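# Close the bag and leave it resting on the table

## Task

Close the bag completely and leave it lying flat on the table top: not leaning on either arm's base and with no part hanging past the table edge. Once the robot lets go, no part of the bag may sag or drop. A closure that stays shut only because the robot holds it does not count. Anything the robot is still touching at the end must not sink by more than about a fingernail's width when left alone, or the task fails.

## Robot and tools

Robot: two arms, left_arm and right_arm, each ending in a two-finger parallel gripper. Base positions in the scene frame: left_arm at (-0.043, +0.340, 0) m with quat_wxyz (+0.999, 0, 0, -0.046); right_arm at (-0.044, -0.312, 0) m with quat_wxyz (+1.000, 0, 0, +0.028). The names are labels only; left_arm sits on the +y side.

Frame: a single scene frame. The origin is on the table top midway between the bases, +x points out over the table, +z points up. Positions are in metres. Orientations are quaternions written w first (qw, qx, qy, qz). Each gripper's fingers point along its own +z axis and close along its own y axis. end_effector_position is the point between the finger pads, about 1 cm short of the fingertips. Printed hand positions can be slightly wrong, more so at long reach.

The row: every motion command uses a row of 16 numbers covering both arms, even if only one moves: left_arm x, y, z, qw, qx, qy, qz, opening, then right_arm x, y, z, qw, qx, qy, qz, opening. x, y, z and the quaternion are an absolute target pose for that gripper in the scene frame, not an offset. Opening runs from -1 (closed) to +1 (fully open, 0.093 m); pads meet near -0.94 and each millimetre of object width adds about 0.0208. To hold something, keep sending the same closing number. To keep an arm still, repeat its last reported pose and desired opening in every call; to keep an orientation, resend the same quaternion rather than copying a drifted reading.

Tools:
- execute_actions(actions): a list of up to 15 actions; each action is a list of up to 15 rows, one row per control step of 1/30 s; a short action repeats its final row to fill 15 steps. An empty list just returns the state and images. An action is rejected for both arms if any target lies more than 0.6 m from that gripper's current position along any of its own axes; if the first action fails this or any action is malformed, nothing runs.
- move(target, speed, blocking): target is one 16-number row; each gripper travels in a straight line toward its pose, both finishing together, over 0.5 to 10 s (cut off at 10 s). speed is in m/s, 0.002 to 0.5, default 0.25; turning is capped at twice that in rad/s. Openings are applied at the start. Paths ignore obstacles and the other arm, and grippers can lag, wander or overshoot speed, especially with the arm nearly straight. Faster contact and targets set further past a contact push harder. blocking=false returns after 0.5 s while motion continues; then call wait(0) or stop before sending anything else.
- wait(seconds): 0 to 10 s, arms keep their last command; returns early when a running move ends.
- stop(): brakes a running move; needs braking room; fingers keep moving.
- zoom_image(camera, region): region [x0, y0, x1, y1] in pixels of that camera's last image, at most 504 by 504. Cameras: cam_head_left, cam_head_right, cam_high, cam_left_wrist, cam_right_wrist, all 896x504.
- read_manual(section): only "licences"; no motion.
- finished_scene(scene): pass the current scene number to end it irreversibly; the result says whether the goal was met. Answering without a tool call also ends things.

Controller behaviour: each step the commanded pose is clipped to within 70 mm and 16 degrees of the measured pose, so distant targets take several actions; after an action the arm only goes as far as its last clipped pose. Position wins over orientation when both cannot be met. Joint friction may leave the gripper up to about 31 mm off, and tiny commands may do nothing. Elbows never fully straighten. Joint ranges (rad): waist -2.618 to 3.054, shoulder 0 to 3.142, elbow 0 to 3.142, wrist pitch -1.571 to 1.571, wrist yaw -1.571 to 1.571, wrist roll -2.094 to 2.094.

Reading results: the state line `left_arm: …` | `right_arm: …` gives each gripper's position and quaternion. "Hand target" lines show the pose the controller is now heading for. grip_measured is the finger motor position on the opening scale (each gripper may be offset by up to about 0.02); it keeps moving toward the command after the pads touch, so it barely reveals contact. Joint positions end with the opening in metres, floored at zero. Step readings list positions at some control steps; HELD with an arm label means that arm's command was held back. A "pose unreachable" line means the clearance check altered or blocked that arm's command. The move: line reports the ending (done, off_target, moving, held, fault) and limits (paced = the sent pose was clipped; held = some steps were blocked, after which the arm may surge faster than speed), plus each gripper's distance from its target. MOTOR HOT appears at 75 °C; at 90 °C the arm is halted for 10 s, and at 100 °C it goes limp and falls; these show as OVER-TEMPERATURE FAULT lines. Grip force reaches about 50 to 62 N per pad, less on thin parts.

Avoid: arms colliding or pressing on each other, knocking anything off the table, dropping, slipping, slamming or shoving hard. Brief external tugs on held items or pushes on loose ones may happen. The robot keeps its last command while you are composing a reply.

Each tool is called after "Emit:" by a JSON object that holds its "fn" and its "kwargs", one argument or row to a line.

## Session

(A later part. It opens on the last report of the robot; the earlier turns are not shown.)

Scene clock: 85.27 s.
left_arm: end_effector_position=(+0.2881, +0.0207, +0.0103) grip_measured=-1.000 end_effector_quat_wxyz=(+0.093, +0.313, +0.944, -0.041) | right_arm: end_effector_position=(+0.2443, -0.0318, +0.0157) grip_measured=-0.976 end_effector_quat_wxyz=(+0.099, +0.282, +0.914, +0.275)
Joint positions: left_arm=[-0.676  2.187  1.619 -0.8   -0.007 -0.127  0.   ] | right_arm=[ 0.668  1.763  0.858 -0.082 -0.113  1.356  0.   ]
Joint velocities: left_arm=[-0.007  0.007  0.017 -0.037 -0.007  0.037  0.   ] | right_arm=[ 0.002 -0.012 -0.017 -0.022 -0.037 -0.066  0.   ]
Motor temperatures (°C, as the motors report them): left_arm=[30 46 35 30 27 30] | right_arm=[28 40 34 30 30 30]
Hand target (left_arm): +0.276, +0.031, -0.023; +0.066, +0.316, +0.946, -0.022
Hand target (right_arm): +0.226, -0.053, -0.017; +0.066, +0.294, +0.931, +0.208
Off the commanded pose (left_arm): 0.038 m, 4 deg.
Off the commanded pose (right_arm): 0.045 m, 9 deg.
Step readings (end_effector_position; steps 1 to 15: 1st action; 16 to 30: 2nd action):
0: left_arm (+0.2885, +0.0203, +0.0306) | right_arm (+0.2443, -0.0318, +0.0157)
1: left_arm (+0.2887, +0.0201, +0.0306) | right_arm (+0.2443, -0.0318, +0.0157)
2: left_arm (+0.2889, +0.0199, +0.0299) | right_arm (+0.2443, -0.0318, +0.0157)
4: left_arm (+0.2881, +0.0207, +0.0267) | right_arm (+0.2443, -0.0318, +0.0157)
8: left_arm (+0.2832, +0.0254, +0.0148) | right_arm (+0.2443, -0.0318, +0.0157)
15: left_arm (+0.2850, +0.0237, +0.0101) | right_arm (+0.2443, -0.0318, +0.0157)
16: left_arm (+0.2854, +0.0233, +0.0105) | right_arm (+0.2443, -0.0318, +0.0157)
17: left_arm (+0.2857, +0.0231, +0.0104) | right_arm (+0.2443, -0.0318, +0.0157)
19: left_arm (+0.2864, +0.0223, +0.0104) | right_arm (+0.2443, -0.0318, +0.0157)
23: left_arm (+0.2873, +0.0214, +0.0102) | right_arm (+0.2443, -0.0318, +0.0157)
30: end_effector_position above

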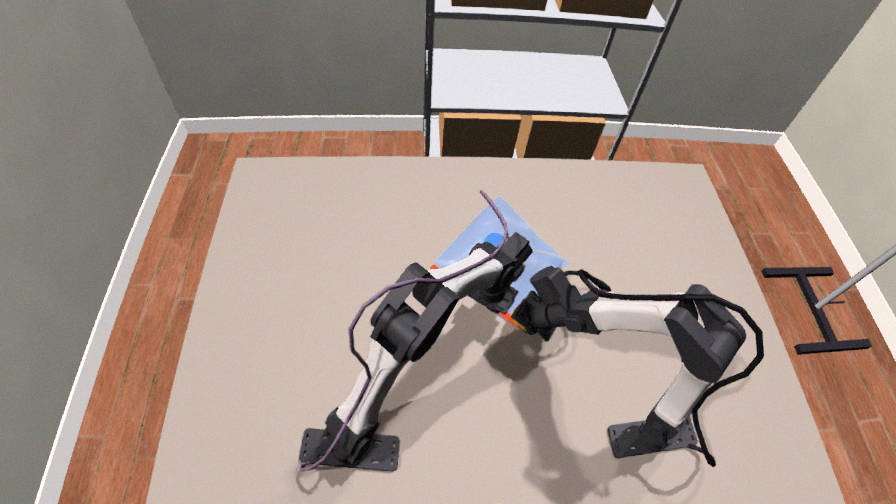

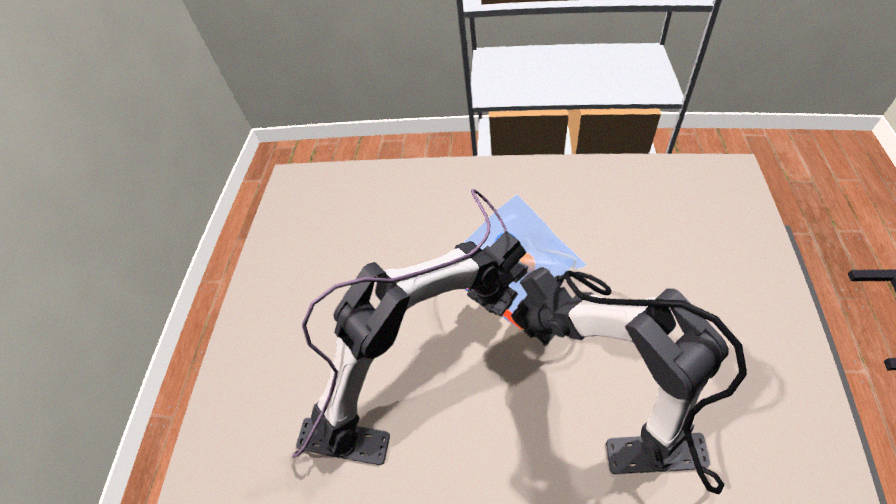

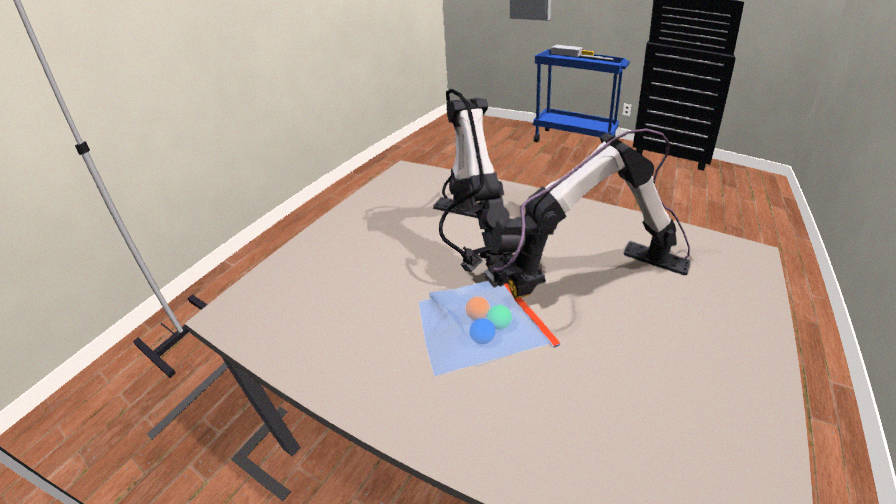

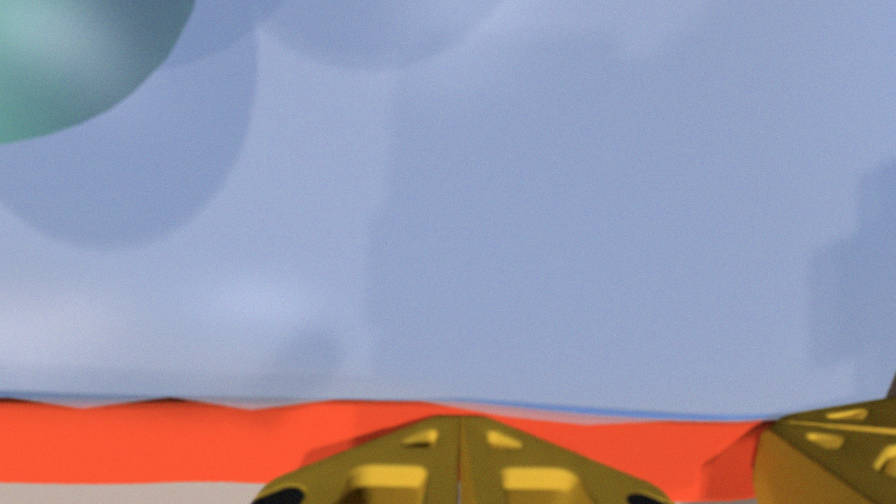

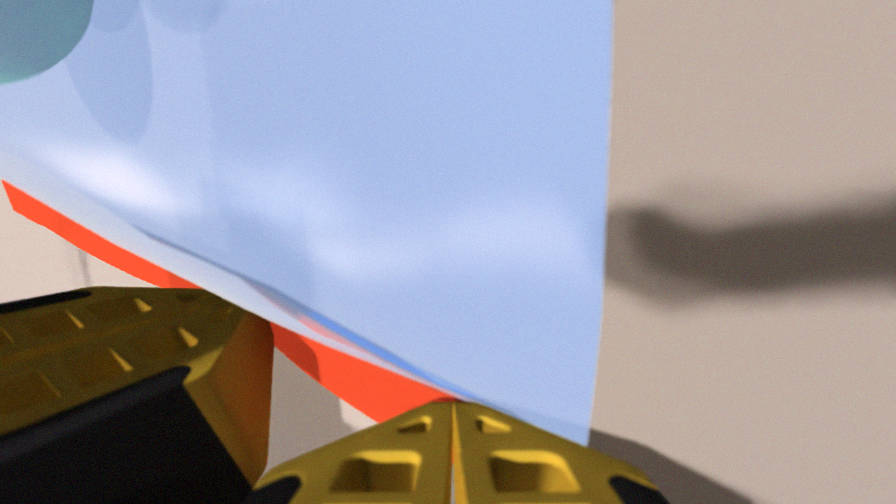

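Emit:
{"fn": "execute_actions", "kwargs": {
  "actions": [
    [[0.2852,0.0392,-0.025,0.0662,0.3157,0.9463,-0.0221,-1,0.2270,-0.0520,-0.02,0.0652,0.2936,0.9311,0.2065,-1]],
    [[0.2924,0.0488,-0.025,0.0662,0.3157,0.9463,-0.0221,-1,0.2270,-0.0520,-0.02,0.0652,0.2936,0.9311,0.2065,-1]],
    [[0.2996,0.0584,-0.025,0.0662,0.3157,0.9463,-0.0221,-1,0.2270,-0.0520,-0.02,0.0652,0.2936,0.9311,0.2065,-1]],
    [[0.3068,0.0680,-0.025,0.0662,0.3157,0.9463,-0.0221,-1,0.2270,-0.0520,-0.02,0.0652,0.2936,0.9311,0.2065,-1]],
    [[0.3140,0.0776,-0.025,0.0662,0.3157,0.9463,-0.0221,-1,0.2270,-0.0520,-0.02,0.0652,0.2936,0.9311,0.2065,-1]],
    [[0.3212,0.0872,-0.025,0.0662,0.3157,0.9463,-0.0221,-1,0.2270,-0.0520,-0.02,0.0652,0.2936,0.9311,0.2065,-1]]
  ]
}}

Scene clock: 90.13 s.
left_arm: end_effector_position=(+0.3339, +0.0595, +0.0115) grip_measured=-1.000 end_effector_quat_wxyz=(+0.113, +0.321, +0.938, -0.061) | right_arm: end_effector_position=(+0.2445, -0.0317, +0.0159) grip_measured=-0.976 end_effector_quat_wxyz=(+0.099, +0.282, +0.914, +0.276)
Joint positions: left_arm=[-0.527  2.182  1.603 -0.74   0.052  0.032  0.   ] | right_arm=[ 0.668  1.763  0.858 -0.081 -0.113  1.356  0.   ]
Joint velocities: left_arm=[ 0.002 -0.017 -0.007  0.037 -0.066 -0.037  0.   ] | right_arm=[-0.012  0.002 -0.002 -0.051  0.007  0.037  0.   ]
Motor temperatures (°C, as the motors report them): left_arm=[30 46 35 30 27 30] | right_arm=[28 39 34 30 30 30]
Hand target (left_arm): +0.319, +0.087, -0.022; +0.065, +0.318, +0.946, -0.023
Hand target (right_arm): +0.226, -0.053, -0.017; +0.066, +0.294, +0.931, +0.208
Off the commanded pose (left_arm): 0.048 m, 7 deg.
Off the commanded pose (right_arm): 0.045 m, 9 deg.
Step readings (end_effector_position; steps 1 to 15: 1st action; 16 to 30: 2nd action; 31 to 45: 3rd action; 46 to 60: 4th action; 61 to 75: 5th action; 76 to 90: 6th action):
0: left_arm (+0.2881, +0.0207, +0.0103) | right_arm (+0.2443, -0.0318, +0.0157)
1: left_arm (+0.2886, +0.0210, +0.0104) | right_arm (+0.2443, -0.0318, +0.0157)
2: left_arm (+0.2891, +0.0216, +0.0104) | right_arm (+0.2443, -0.0318, +0.0157)
4: left_arm (+0.2902, +0.0217, +0.0105) | right_arm (+0.2443, -0.0318, +0.0157)
8: left_arm (+0.2908, +0.0211, +0.0107) | right_arm (+0.2443, -0.0318, +0.0157)
15: left_arm (+0.2910, +0.0209, +0.0107) | right_arm (+0.2443, -0.0318, +0.0157)
16: left_arm (+0.2913, +0.0217, +0.0103) | right_arm (+0.2443, -0.0318, +0.0157)
17: left_arm (+0.2917, +0.0226, +0.0104) | right_arm (+0.2443, -0.0318, +0.0157)
19: left_arm (+0.2935, +0.0239, +0.0104) | right_arm (+0.2443, -0.0318, +0.0157)
23: left_arm (+0.2940, +0.0232, +0.0105) | right_arm (+0.2444, -0.0318, +0.0158)
30: left_arm (+0.2939, +0.0232, +0.0105) | right_arm (+0.2444, -0.0318, +0.0158)
31: left_arm (+0.2944, +0.0237, +0.0105) | right_arm (+0.2444, -0.0318, +0.0158)
32: left_arm (+0.2951, +0.0244, +0.0105) | right_arm (+0.2444, -0.0318, +0.0158)
34: left_arm (+0.2985, +0.0266, +0.0108) | right_arm (+0.2444, -0.0318, +0.0158)
38: left_arm (+0.3047, +0.0302, +0.0113) | right_arm (+0.2444, -0.0318, +0.0158)
45: left_arm (+0.3056, +0.0306, +0.0114) | right_arm (+0.2444, -0.0318, +0.0158)
46: left_arm (+0.3063, +0.0313, +0.0114) | right_arm (+0.2444, -0.0318, +0.0158)
47: left_arm (+0.3074, +0.0325, +0.0115) | right_arm (+0.2444, -0.0318, +0.0158)
49: left_arm (+0.3113, +0.0360, +0.0113) | right_arm (+0.2444, -0.0318, +0.0158)
53: left_arm (+0.3147, +0.0386, +0.0110) | right_arm (+0.2445, -0.0317, +0.0159)
60: left_arm (+0.3147, +0.0386, +0.0110) | right_arm (+0.2445, -0.0317, +0.0159)
61: left_arm (+0.3152, +0.0391, +0.0110) | right_arm (+0.2445, -0.0317, +0.0159)
62: left_arm (+0.3161, +0.0401, +0.0110) | right_arm (+0.2445, -0.0317, +0.0159)
64: left_arm (+0.3194, +0.0434, +0.0111) | right_arm (+0.2445, -0.0317, +0.0159)
68: left_arm (+0.3244, +0.0482, +0.0113) | right_arm (+0.2445, -0.0317, +0.0159)
75: left_arm (+0.3249, +0.0485, +0.0114) | right_arm (+0.2445, -0.0317, +0.0159)
76: left_arm (+0.3255, +0.0493, +0.0114) | right_arm (+0.2445, -0.0317, +0.0159)
77: left_arm (+0.3264, +0.0504, +0.0114) | right_arm (+0.2445, -0.0317, +0.0159)
79: left_arm (+0.3295, +0.0543, +0.0114) | right_arm (+0.2445, -0.0317, +0.0159)
83: left_arm (+0.3337, +0.0595, +0.0115) | right_arm (+0.2445, -0.0317, +0.0159)
90: end_effector_position above

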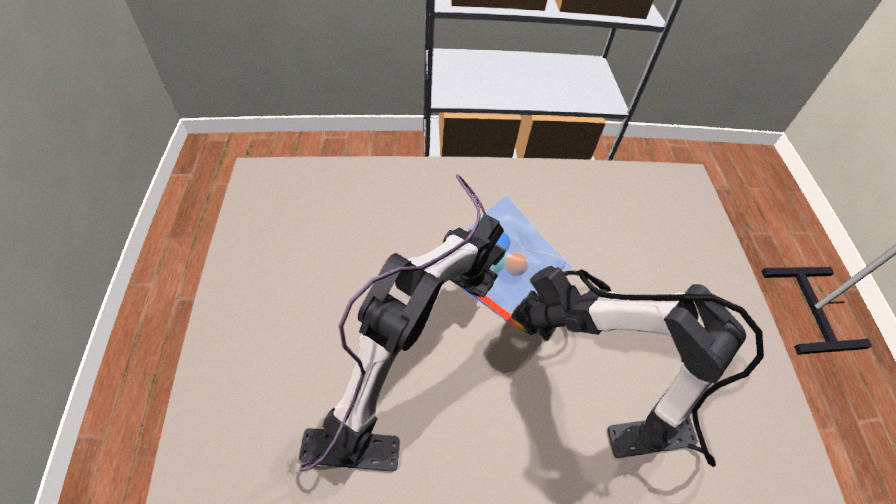

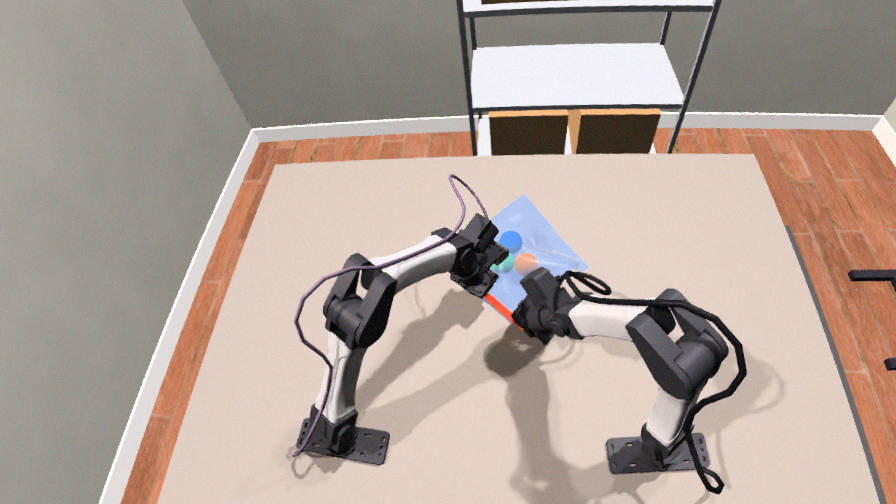

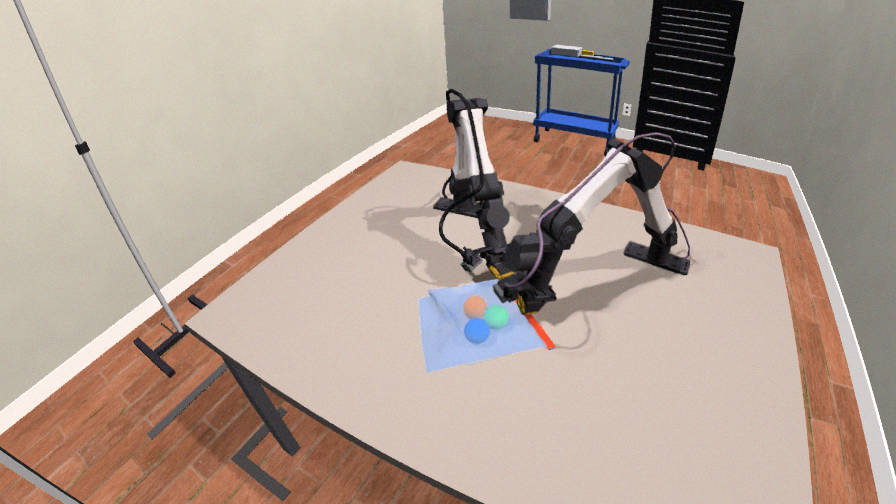

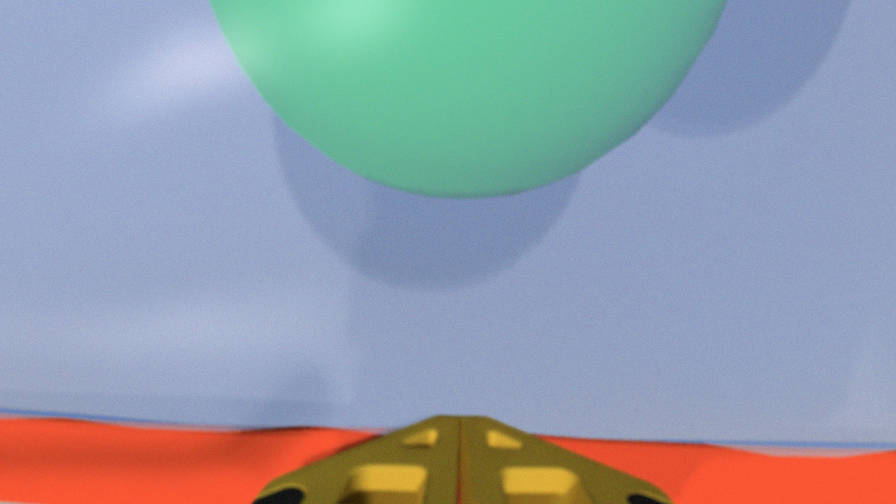

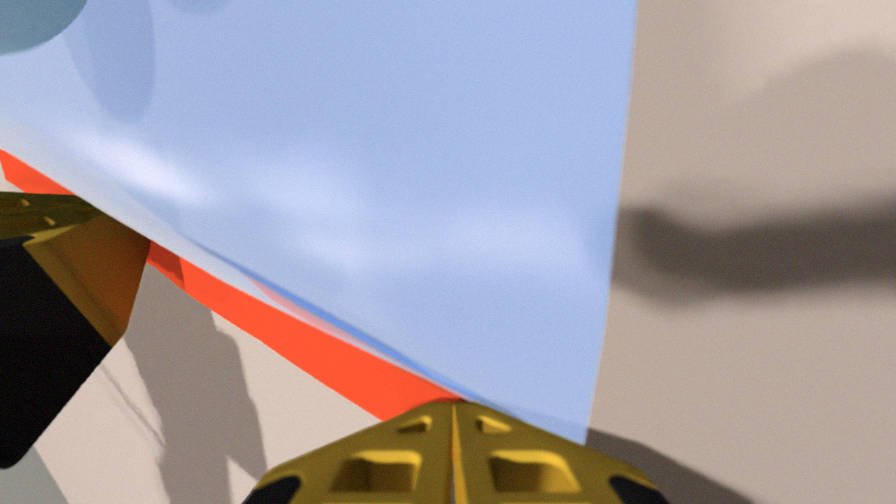

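Emit:
{"fn": "execute_actions", "kwargs": {
  "actions": [
    [[0.3284,0.0968,-0.025,0.0662,0.3157,0.9463,-0.0221,-1,0.2270,-0.0520,-0.02,0.0652,0.2936,0.9311,0.2065,-1]],
    [[0.3356,0.1064,-0.025,0.0662,0.3157,0.9463,-0.0221,-1,0.2270,-0.0520,-0.02,0.0652,0.2936,0.9311,0.2065,-1]],
    [[0.3428,0.1160,-0.025,0.0662,0.3157,0.9463,-0.0221,-1,0.2270,-0.0520,-0.02,0.0652,0.2936,0.9311,0.2065,-1]],
    [[0.3500,0.1256,-0.025,0.0662,0.3157,0.9463,-0.0221,-1,0.2270,-0.0520,-0.02,0.0652,0.2936,0.9311,0.2065,-1]],
    [[0.3572,0.1352,-0.025,0.0662,0.3157,0.9463,-0.0221,-1,0.2270,-0.0520,-0.02,0.0652,0.2936,0.9311,0.2065,-1]],
    [[0.3644,0.1448,-0.025,0.0662,0.3157,0.9463,-0.0221,-1,0.2270,-0.0520,-0.02,0.0652,0.2936,0.9311,0.2065,-1]],
    [[0.3716,0.1544,-0.025,0.0662,0.3157,0.9463,-0.0221,-1,0.2270,-0.0520,-0.02,0.0652,0.2936,0.9311,0.2065,-1]]
  ]
}}

Scene clock: 95.43 s.
left_arm: end_effector_position=(+0.3749, +0.1349, +0.0082) grip_measured=-1.000 end_effector_quat_wxyz=(+0.111, +0.323, +0.939, -0.052) | right_arm: end_effector_position=(+0.2445, -0.0317, +0.0159) grip_measured=-0.976 end_effector_quat_wxyz=(+0.099, +0.282, +0.914, +0.276)
Joint positions: left_arm=[-0.333  2.188  1.603 -0.755  0.082  0.227  0.   ] | right_arm=[ 0.668  1.763  0.858 -0.081 -0.113  1.356  0.   ]
Joint velocities: left_arm=[-0.027  0.002  0.007 -0.022  0.051  0.007  0.   ] | right_arm=[-0.027 -0.012  0.002 -0.022  0.037 -0.051  0.   ]
Motor temperatures (°C, as the motors report them): left_arm=[30 45 35 30 27 30] | right_arm=[28 38 34 30 30 30]
Hand target (left_arm): +0.369, +0.154, -0.022; +0.067, +0.317, +0.946, -0.024
Hand target (right_arm): +0.226, -0.053, -0.017; +0.066, +0.294, +0.931, +0.208
Off the commanded pose (left_arm): 0.039 m, 6 deg.
Off the commanded pose (right_arm): 0.045 m, 9 deg.
Step readings (end_effector_position; steps 1 to 15: 1st action; 16 to 30: 2nd action; 31 to 45: 3rd action; 46 to 60: 4th action; 61 to 75: 5th action; 76 to 90: 6th action; 91 to 105: 7th action):
0: left_arm (+0.3339, +0.0595, +0.0115) | right_arm (+0.2445, -0.0317, +0.0159)
1: left_arm (+0.3344, +0.0602, +0.0115) | right_arm (+0.2445, -0.0317, +0.0159)
2: left_arm (+0.3352, +0.0613, +0.0115) | right_arm (+0.2445, -0.0317, +0.0159)
4: left_arm (+0.3378, +0.0649, +0.0115) | right_arm (+0.2445, -0.0317, +0.0159)
8: left_arm (+0.3416, +0.0702, +0.0115) | right_arm (+0.2445, -0.0317, +0.0159)
15: left_arm (+0.3417, +0.0703, +0.0115) | right_arm (+0.2445, -0.0317, +0.0159)
16: left_arm (+0.3422, +0.0711, +0.0115) | right_arm (+0.2445, -0.0317, +0.0159)
17: left_arm (+0.3429, +0.0721, +0.0115) | right_arm (+0.2445, -0.0317, +0.0159)
19: left_arm (+0.3454, +0.0756, +0.0115) | right_arm (+0.2445, -0.0317, +0.0159)
23: left_arm (+0.3486, +0.0806, +0.0115) | right_arm (+0.2445, -0.0317, +0.0159)
30: left_arm (+0.3486, +0.0806, +0.0115) | right_arm (+0.2445, -0.0317, +0.0159)
31: left_arm (+0.3491, +0.0812, +0.0115) | right_arm (+0.2445, -0.0317, +0.0159)
32: left_arm (+0.3498, +0.0823, +0.0116) | right_arm (+0.2445, -0.0317, +0.0159)
34: left_arm (+0.3523, +0.0862, +0.0116) | right_arm (+0.2445, -0.0317, +0.0159)
38: left_arm (+0.3559, +0.0918, +0.0116) | right_arm (+0.2445, -0.0317, +0.0159)
45: left_arm (+0.3559, +0.0918, +0.0116) | right_arm (+0.2445, -0.0317, +0.0159)
46: left_arm (+0.3562, +0.0923, +0.0116) | right_arm (+0.2445, -0.0317, +0.0159)
47: left_arm (+0.3568, +0.0933, +0.0116) | right_arm (+0.2445, -0.0317, +0.0159)
49: left_arm (+0.3591, +0.0971, +0.0116) | right_arm (+0.2445, -0.0317, +0.0159)
53: left_arm (+0.3622, +0.1023, +0.0116) | right_arm (+0.2445, -0.0317, +0.0159)
60: left_arm (+0.3624, +0.1026, +0.0116) | right_arm (+0.2445, -0.0317, +0.0159)
61: left_arm (+0.3627, +0.1032, +0.0116) | right_arm (+0.2445, -0.0317, +0.0159)
62: left_arm (+0.3634, +0.1044, +0.0116) | right_arm (+0.2445, -0.0317, +0.0159)
64: left_arm (+0.3658, +0.1085, +0.0116) | right_arm (+0.2445, -0.0317, +0.0159)
68: left_arm (+0.3683, +0.1135, +0.0111) | right_arm (+0.2445, -0.0317, +0.0159)
75: left_arm (+0.3683, +0.1135, +0.0111) | right_arm (+0.2445, -0.0317, +0.0159)
76: left_arm (+0.3685, +0.1139, +0.0111) | right_arm (+0.2445, -0.0317, +0.0159)
77: left_arm (+0.3688, +0.1145, +0.0111) | right_arm (+0.2445, -0.0317, +0.0159)
79: left_arm (+0.3703, +0.1178, +0.0111) | right_arm (+0.2445, -0.0317, +0.0159)
83: left_arm (+0.3715, +0.1232, +0.0099) | right_arm (+0.2445, -0.0317, +0.0159)
90: left_arm (+0.3715, +0.1234, +0.0099) | right_arm (+0.2445, -0.0317, +0.0159)
91: left_arm (+0.3716, +0.1239, +0.0099) | right_arm (+0.2445, -0.0317, +0.0159)
92: left_arm (+0.3721, +0.1251, +0.0099) | right_arm (+0.2445, -0.0317, +0.0159)
94: left_arm (+0.3733, +0.1294, +0.0089) | right_arm (+0.2445, -0.0317, +0.0159)
98: left_arm (+0.3748, +0.1346, +0.0084) | right_arm (+0.2445, -0.0317, +0.0159)
105: end_effector_position above

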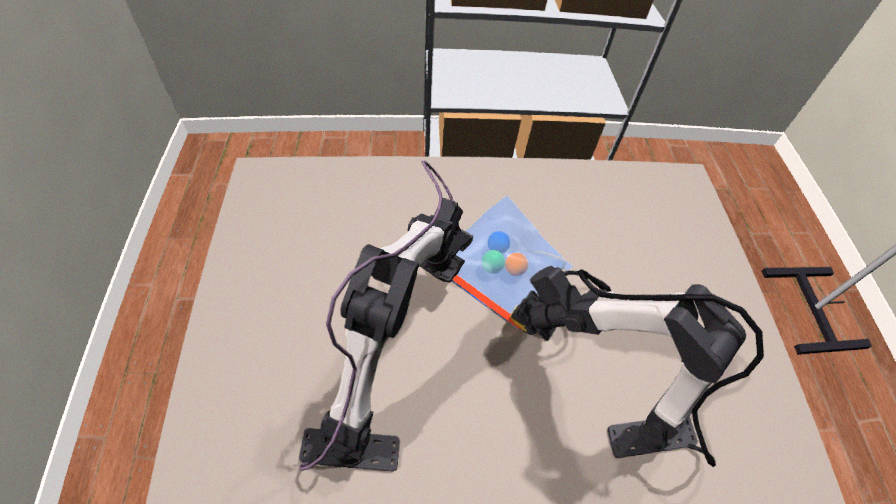

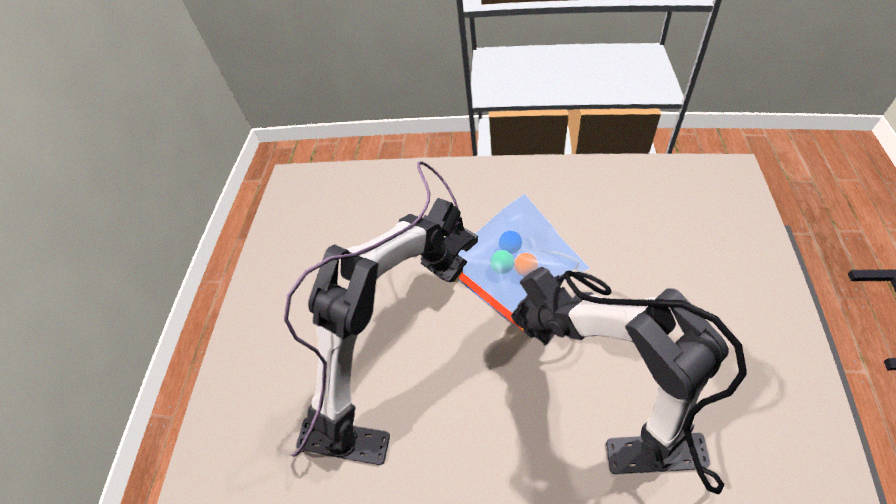

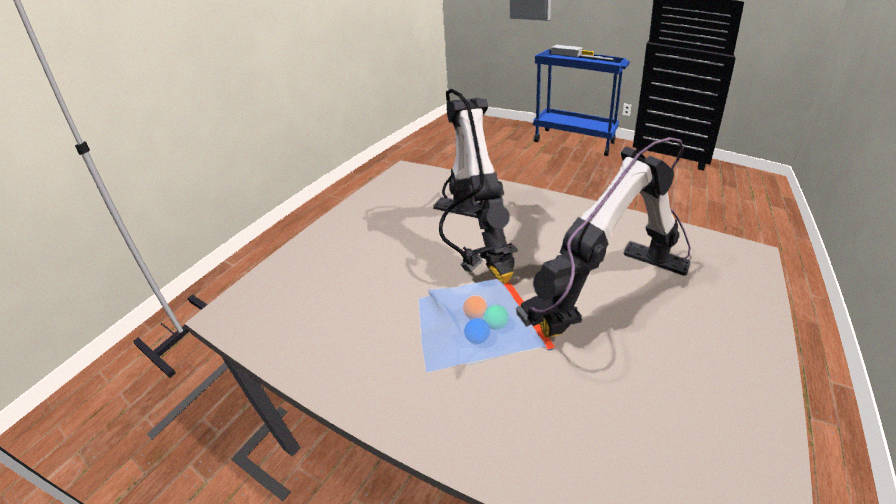

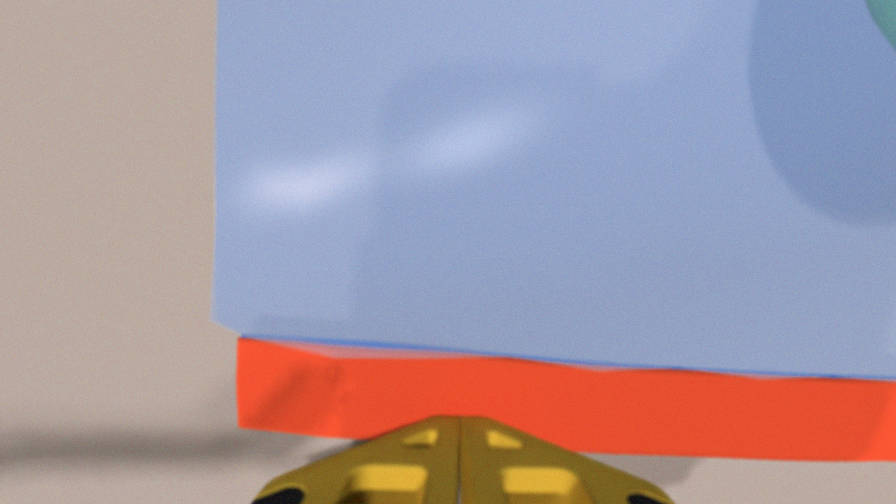

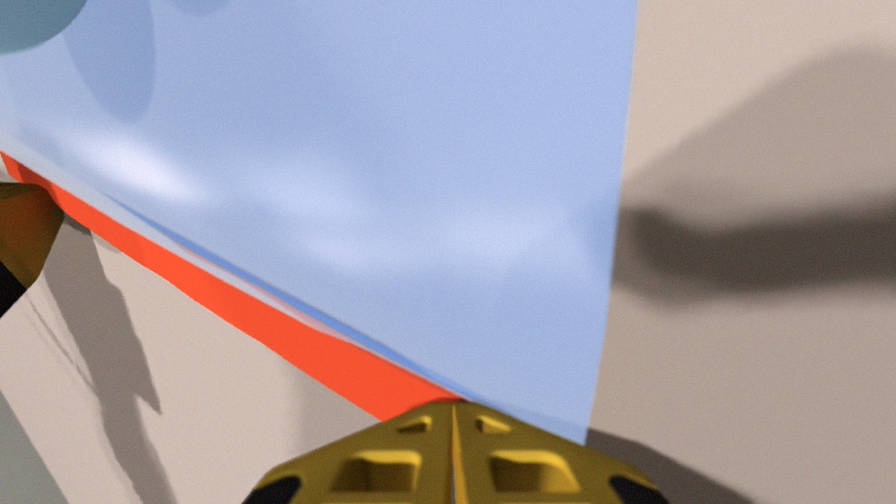

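Emit:
{"fn": "move", "kwargs": {
  "target": [0.365, 0.125, 0.09, 0.0662, 0.3157, 0.9463, -0.0221, -1, 0.250, -0.02, 0.09, 0.0662, 0.3157, 0.9463, -0.0221, -1],
  "speed": 0.15
}}

Scene clock: 98.93 s.
left_arm: end_effector_position=(+0.3659, +0.1268, +0.0955) grip_measured=-1.000 end_effector_quat_wxyz=(+0.075, +0.317, +0.945, -0.028) | right_arm: end_effector_position=(+0.2496, -0.0227, +0.0905) grip_measured=-0.976 end_effector_quat_wxyz=(+0.061, +0.318, +0.946, -0.016)
Joint positions: left_arm=[-0.374  2.182  1.962 -1.194  0.034  0.176  0.   ] | right_arm=[ 0.773  2.108  1.833 -1.276  0.125  1.477  0.   ]
Joint velocities: left_arm=[ 0.002 -0.002  0.002 -0.037  0.037 -0.022  0.   ] | right_arm=[-0.007  0.012 -0.007 -0.051 -0.007 -0.095  0.   ]
Motor temperatures (°C, as the motors report them): left_arm=[30 45 36 30 27 30] | right_arm=[28 39 35 30 30 30]
Hand target (left_arm): +0.366, +0.125, +0.090; +0.067, +0.316, +0.946, -0.022
Hand target (right_arm): +0.251, -0.019, +0.089; +0.064, +0.317, +0.946, -0.022
Off the commanded pose (left_arm): 0.006 m, 1 deg.
Off the commanded pose (right_arm): 0.003 m, 1 deg.
move: done

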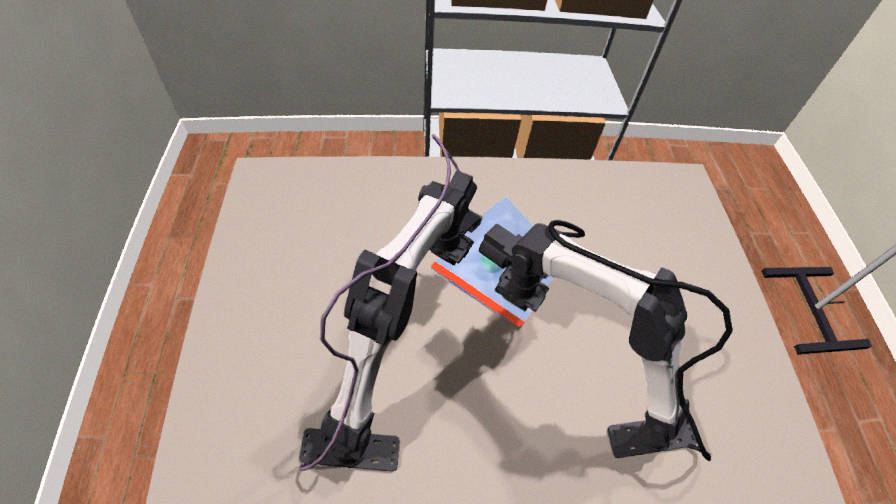

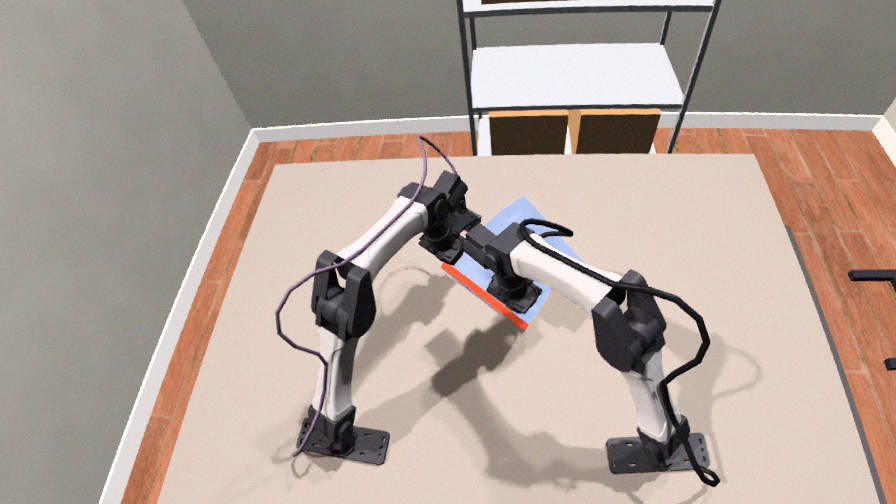

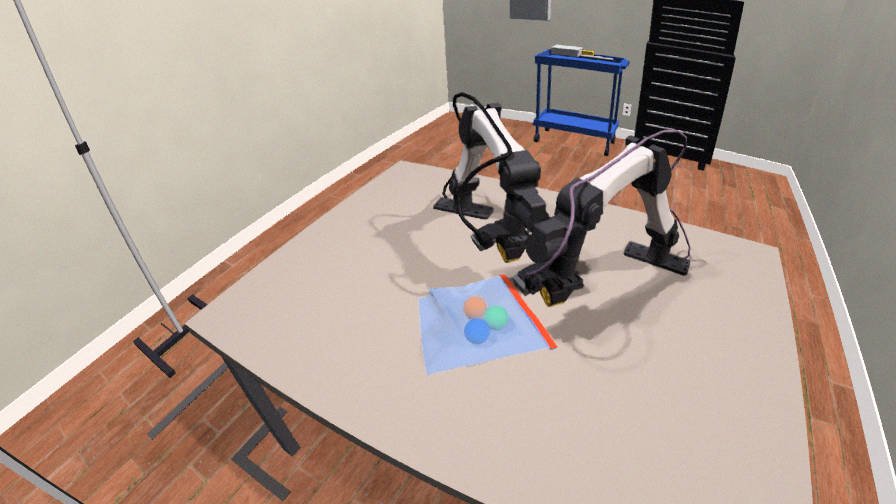

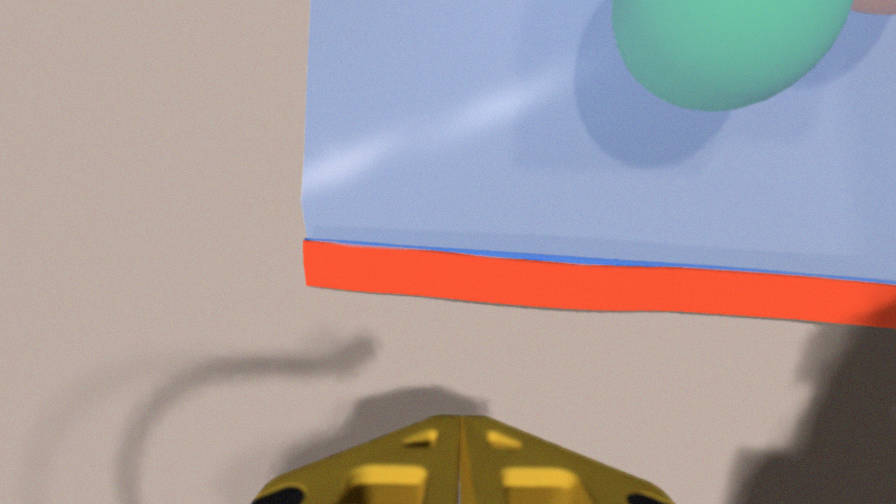

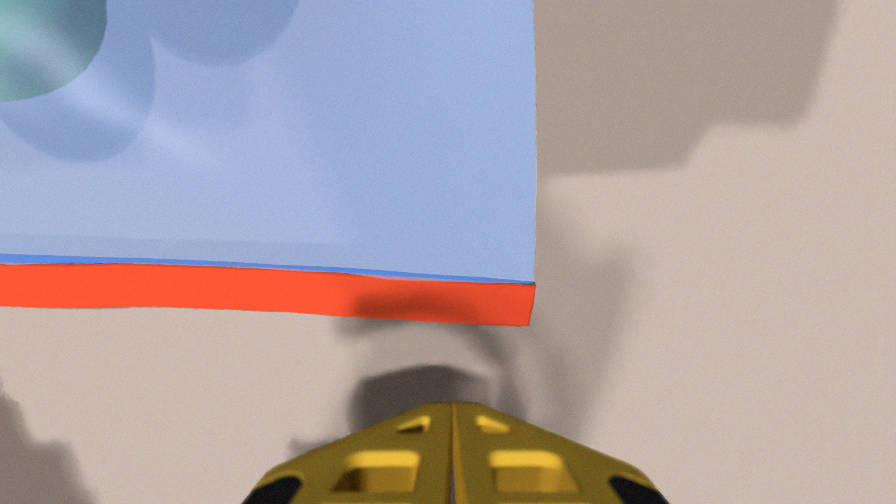

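Emit:
{"fn": "zoom_image", "kwargs": {
  "camera": "cam_left_wrist",
  "region": [290, 220, 730, 330]
}}

Emit:
{"fn": "zoom_image", "kwargs": {
  "camera": "cam_right_wrist",
  "region": [60, 230, 560, 340]
}}

Emit:
{"fn": "zoom_image", "kwargs": {
  "camera": "cam_head_left",
  "region": [420, 250, 540, 335]
}}

Region (290, 220, 730, 330) of cam_left_wrist's 896x504 image, scaled by 1.145, with more detail than that image has; it fills the top 126 rows of this view, and the rest is white.

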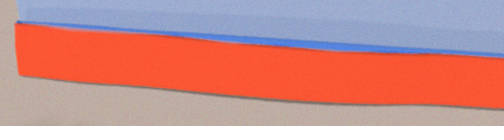

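Region (60, 230, 560, 340) of cam_right_wrist's 896x504 image, scaled by 1.008, with more detail than that image has; it fills the top 111 rows of this view, and the rest is white.

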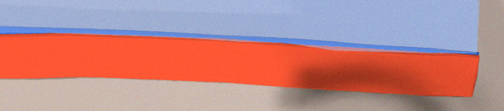

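Region (420, 250, 540, 335) of cam_head_left's 896x504 image, scaled by 4.200, with more detail than that image has; it fills the top 357 rows of this view, and the rest is white.

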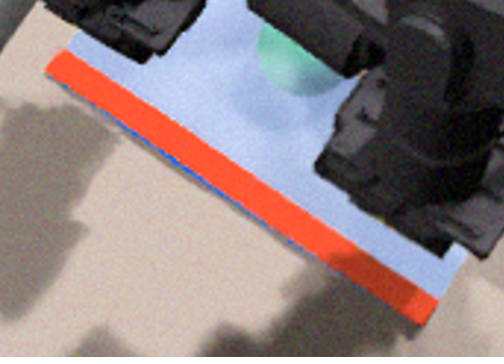

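Emit:
{"fn": "move", "kwargs": {
  "target": [0.3175, 0.0571, 0.026, 0.0327, 0.3508, 0.9358, -0.0122, -1, 0.2657, -0.0011, 0.03, 0.0652, 0.2936, 0.9311, 0.2065, -1],
  "speed": 0.12
}}

Scene clock: 120.23 s.
left_arm: end_effector_position=(+0.3233, +0.0544, +0.0441) grip_measured=-1.000 end_effector_quat_wxyz=(+0.051, +0.353, +0.934, -0.021) | right_arm: end_effector_position=(+0.2669, +0.0033, +0.0293) grip_measured=-0.976 end_effector_quat_wxyz=(+0.068, +0.292, +0.932, +0.202)
Joint positions: left_arm=[-0.565  2.259  1.89  -1.091  0.01   0.064  0.   ] | right_arm=[ 0.708  1.945  1.256 -0.46  -0.074  1.389  0.   ]
Joint velocities: left_arm=[-0.002 -0.007  0.017  0.051 -0.081 -0.007  0.   ] | right_arm=[-0.012 -0.002 -0.012  0.007 -0.022 -0.022  0.   ]
Motor temperatures (°C, as the motors report them): left_arm=[30 46 38 30 27 30] | right_arm=[28 45 37 30 30 30]
Hand target (left_arm): +0.317, +0.058, +0.027; +0.034, +0.351, +0.936, -0.010
Hand target (right_arm): +0.265, -0.001, +0.031; +0.066, +0.292, +0.932, +0.206
Off the commanded pose (left_arm): 0.019 m, 2 deg.
Off the commanded pose (right_arm): 0.005 m, 1 deg.
move: off_target (left_arm)

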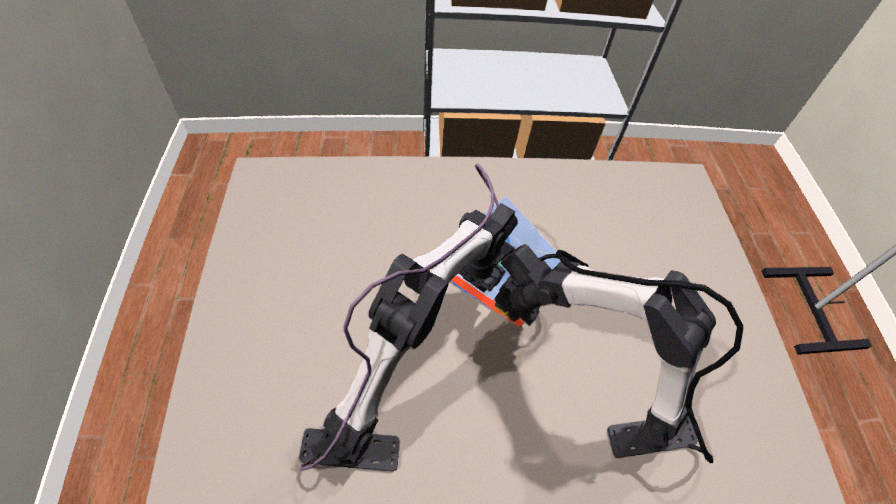

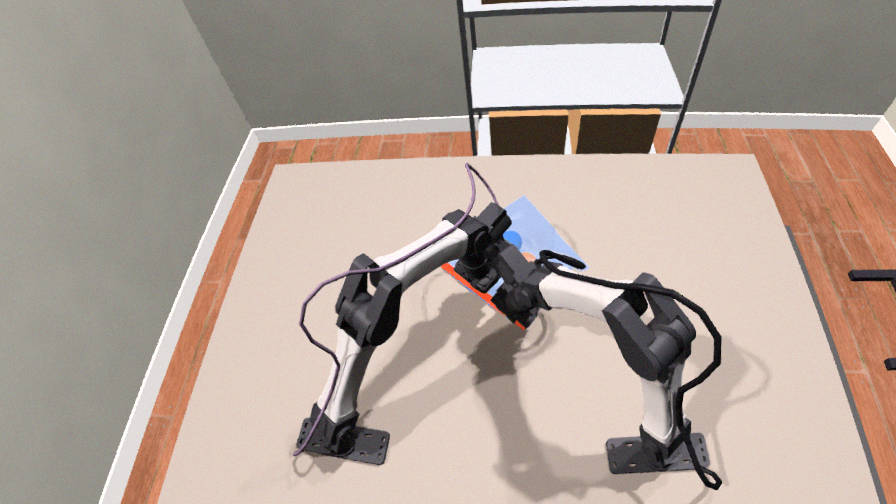

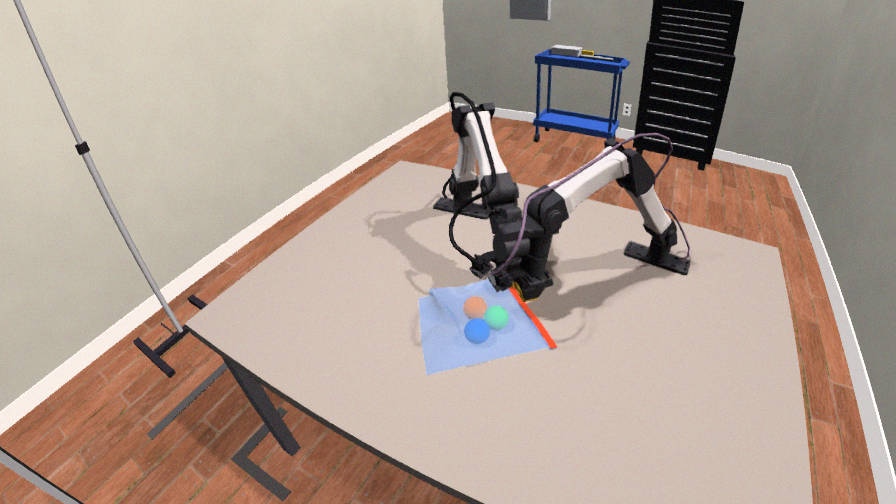

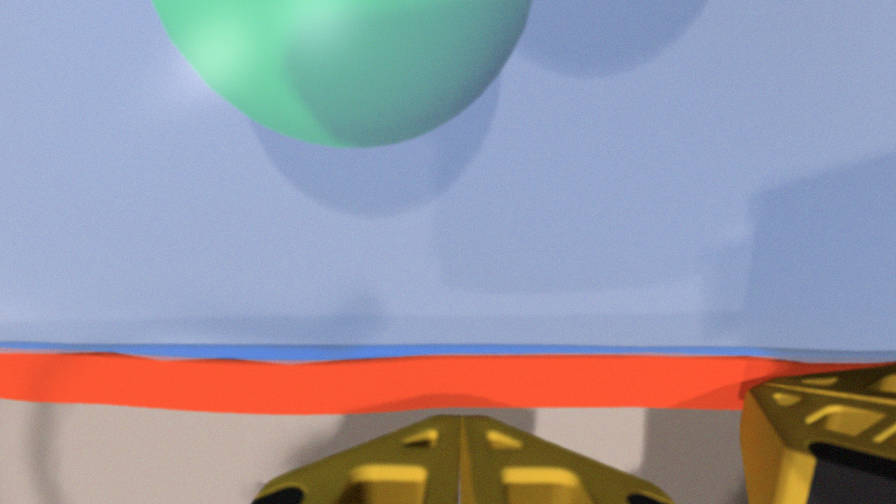

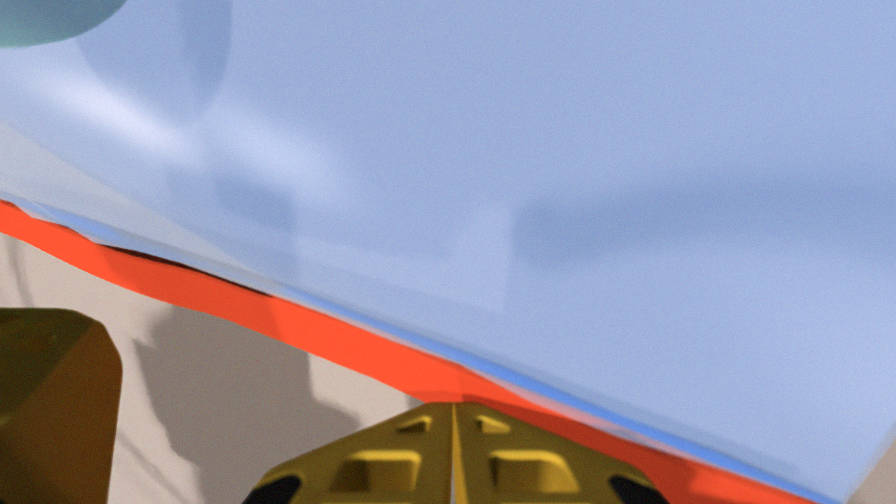

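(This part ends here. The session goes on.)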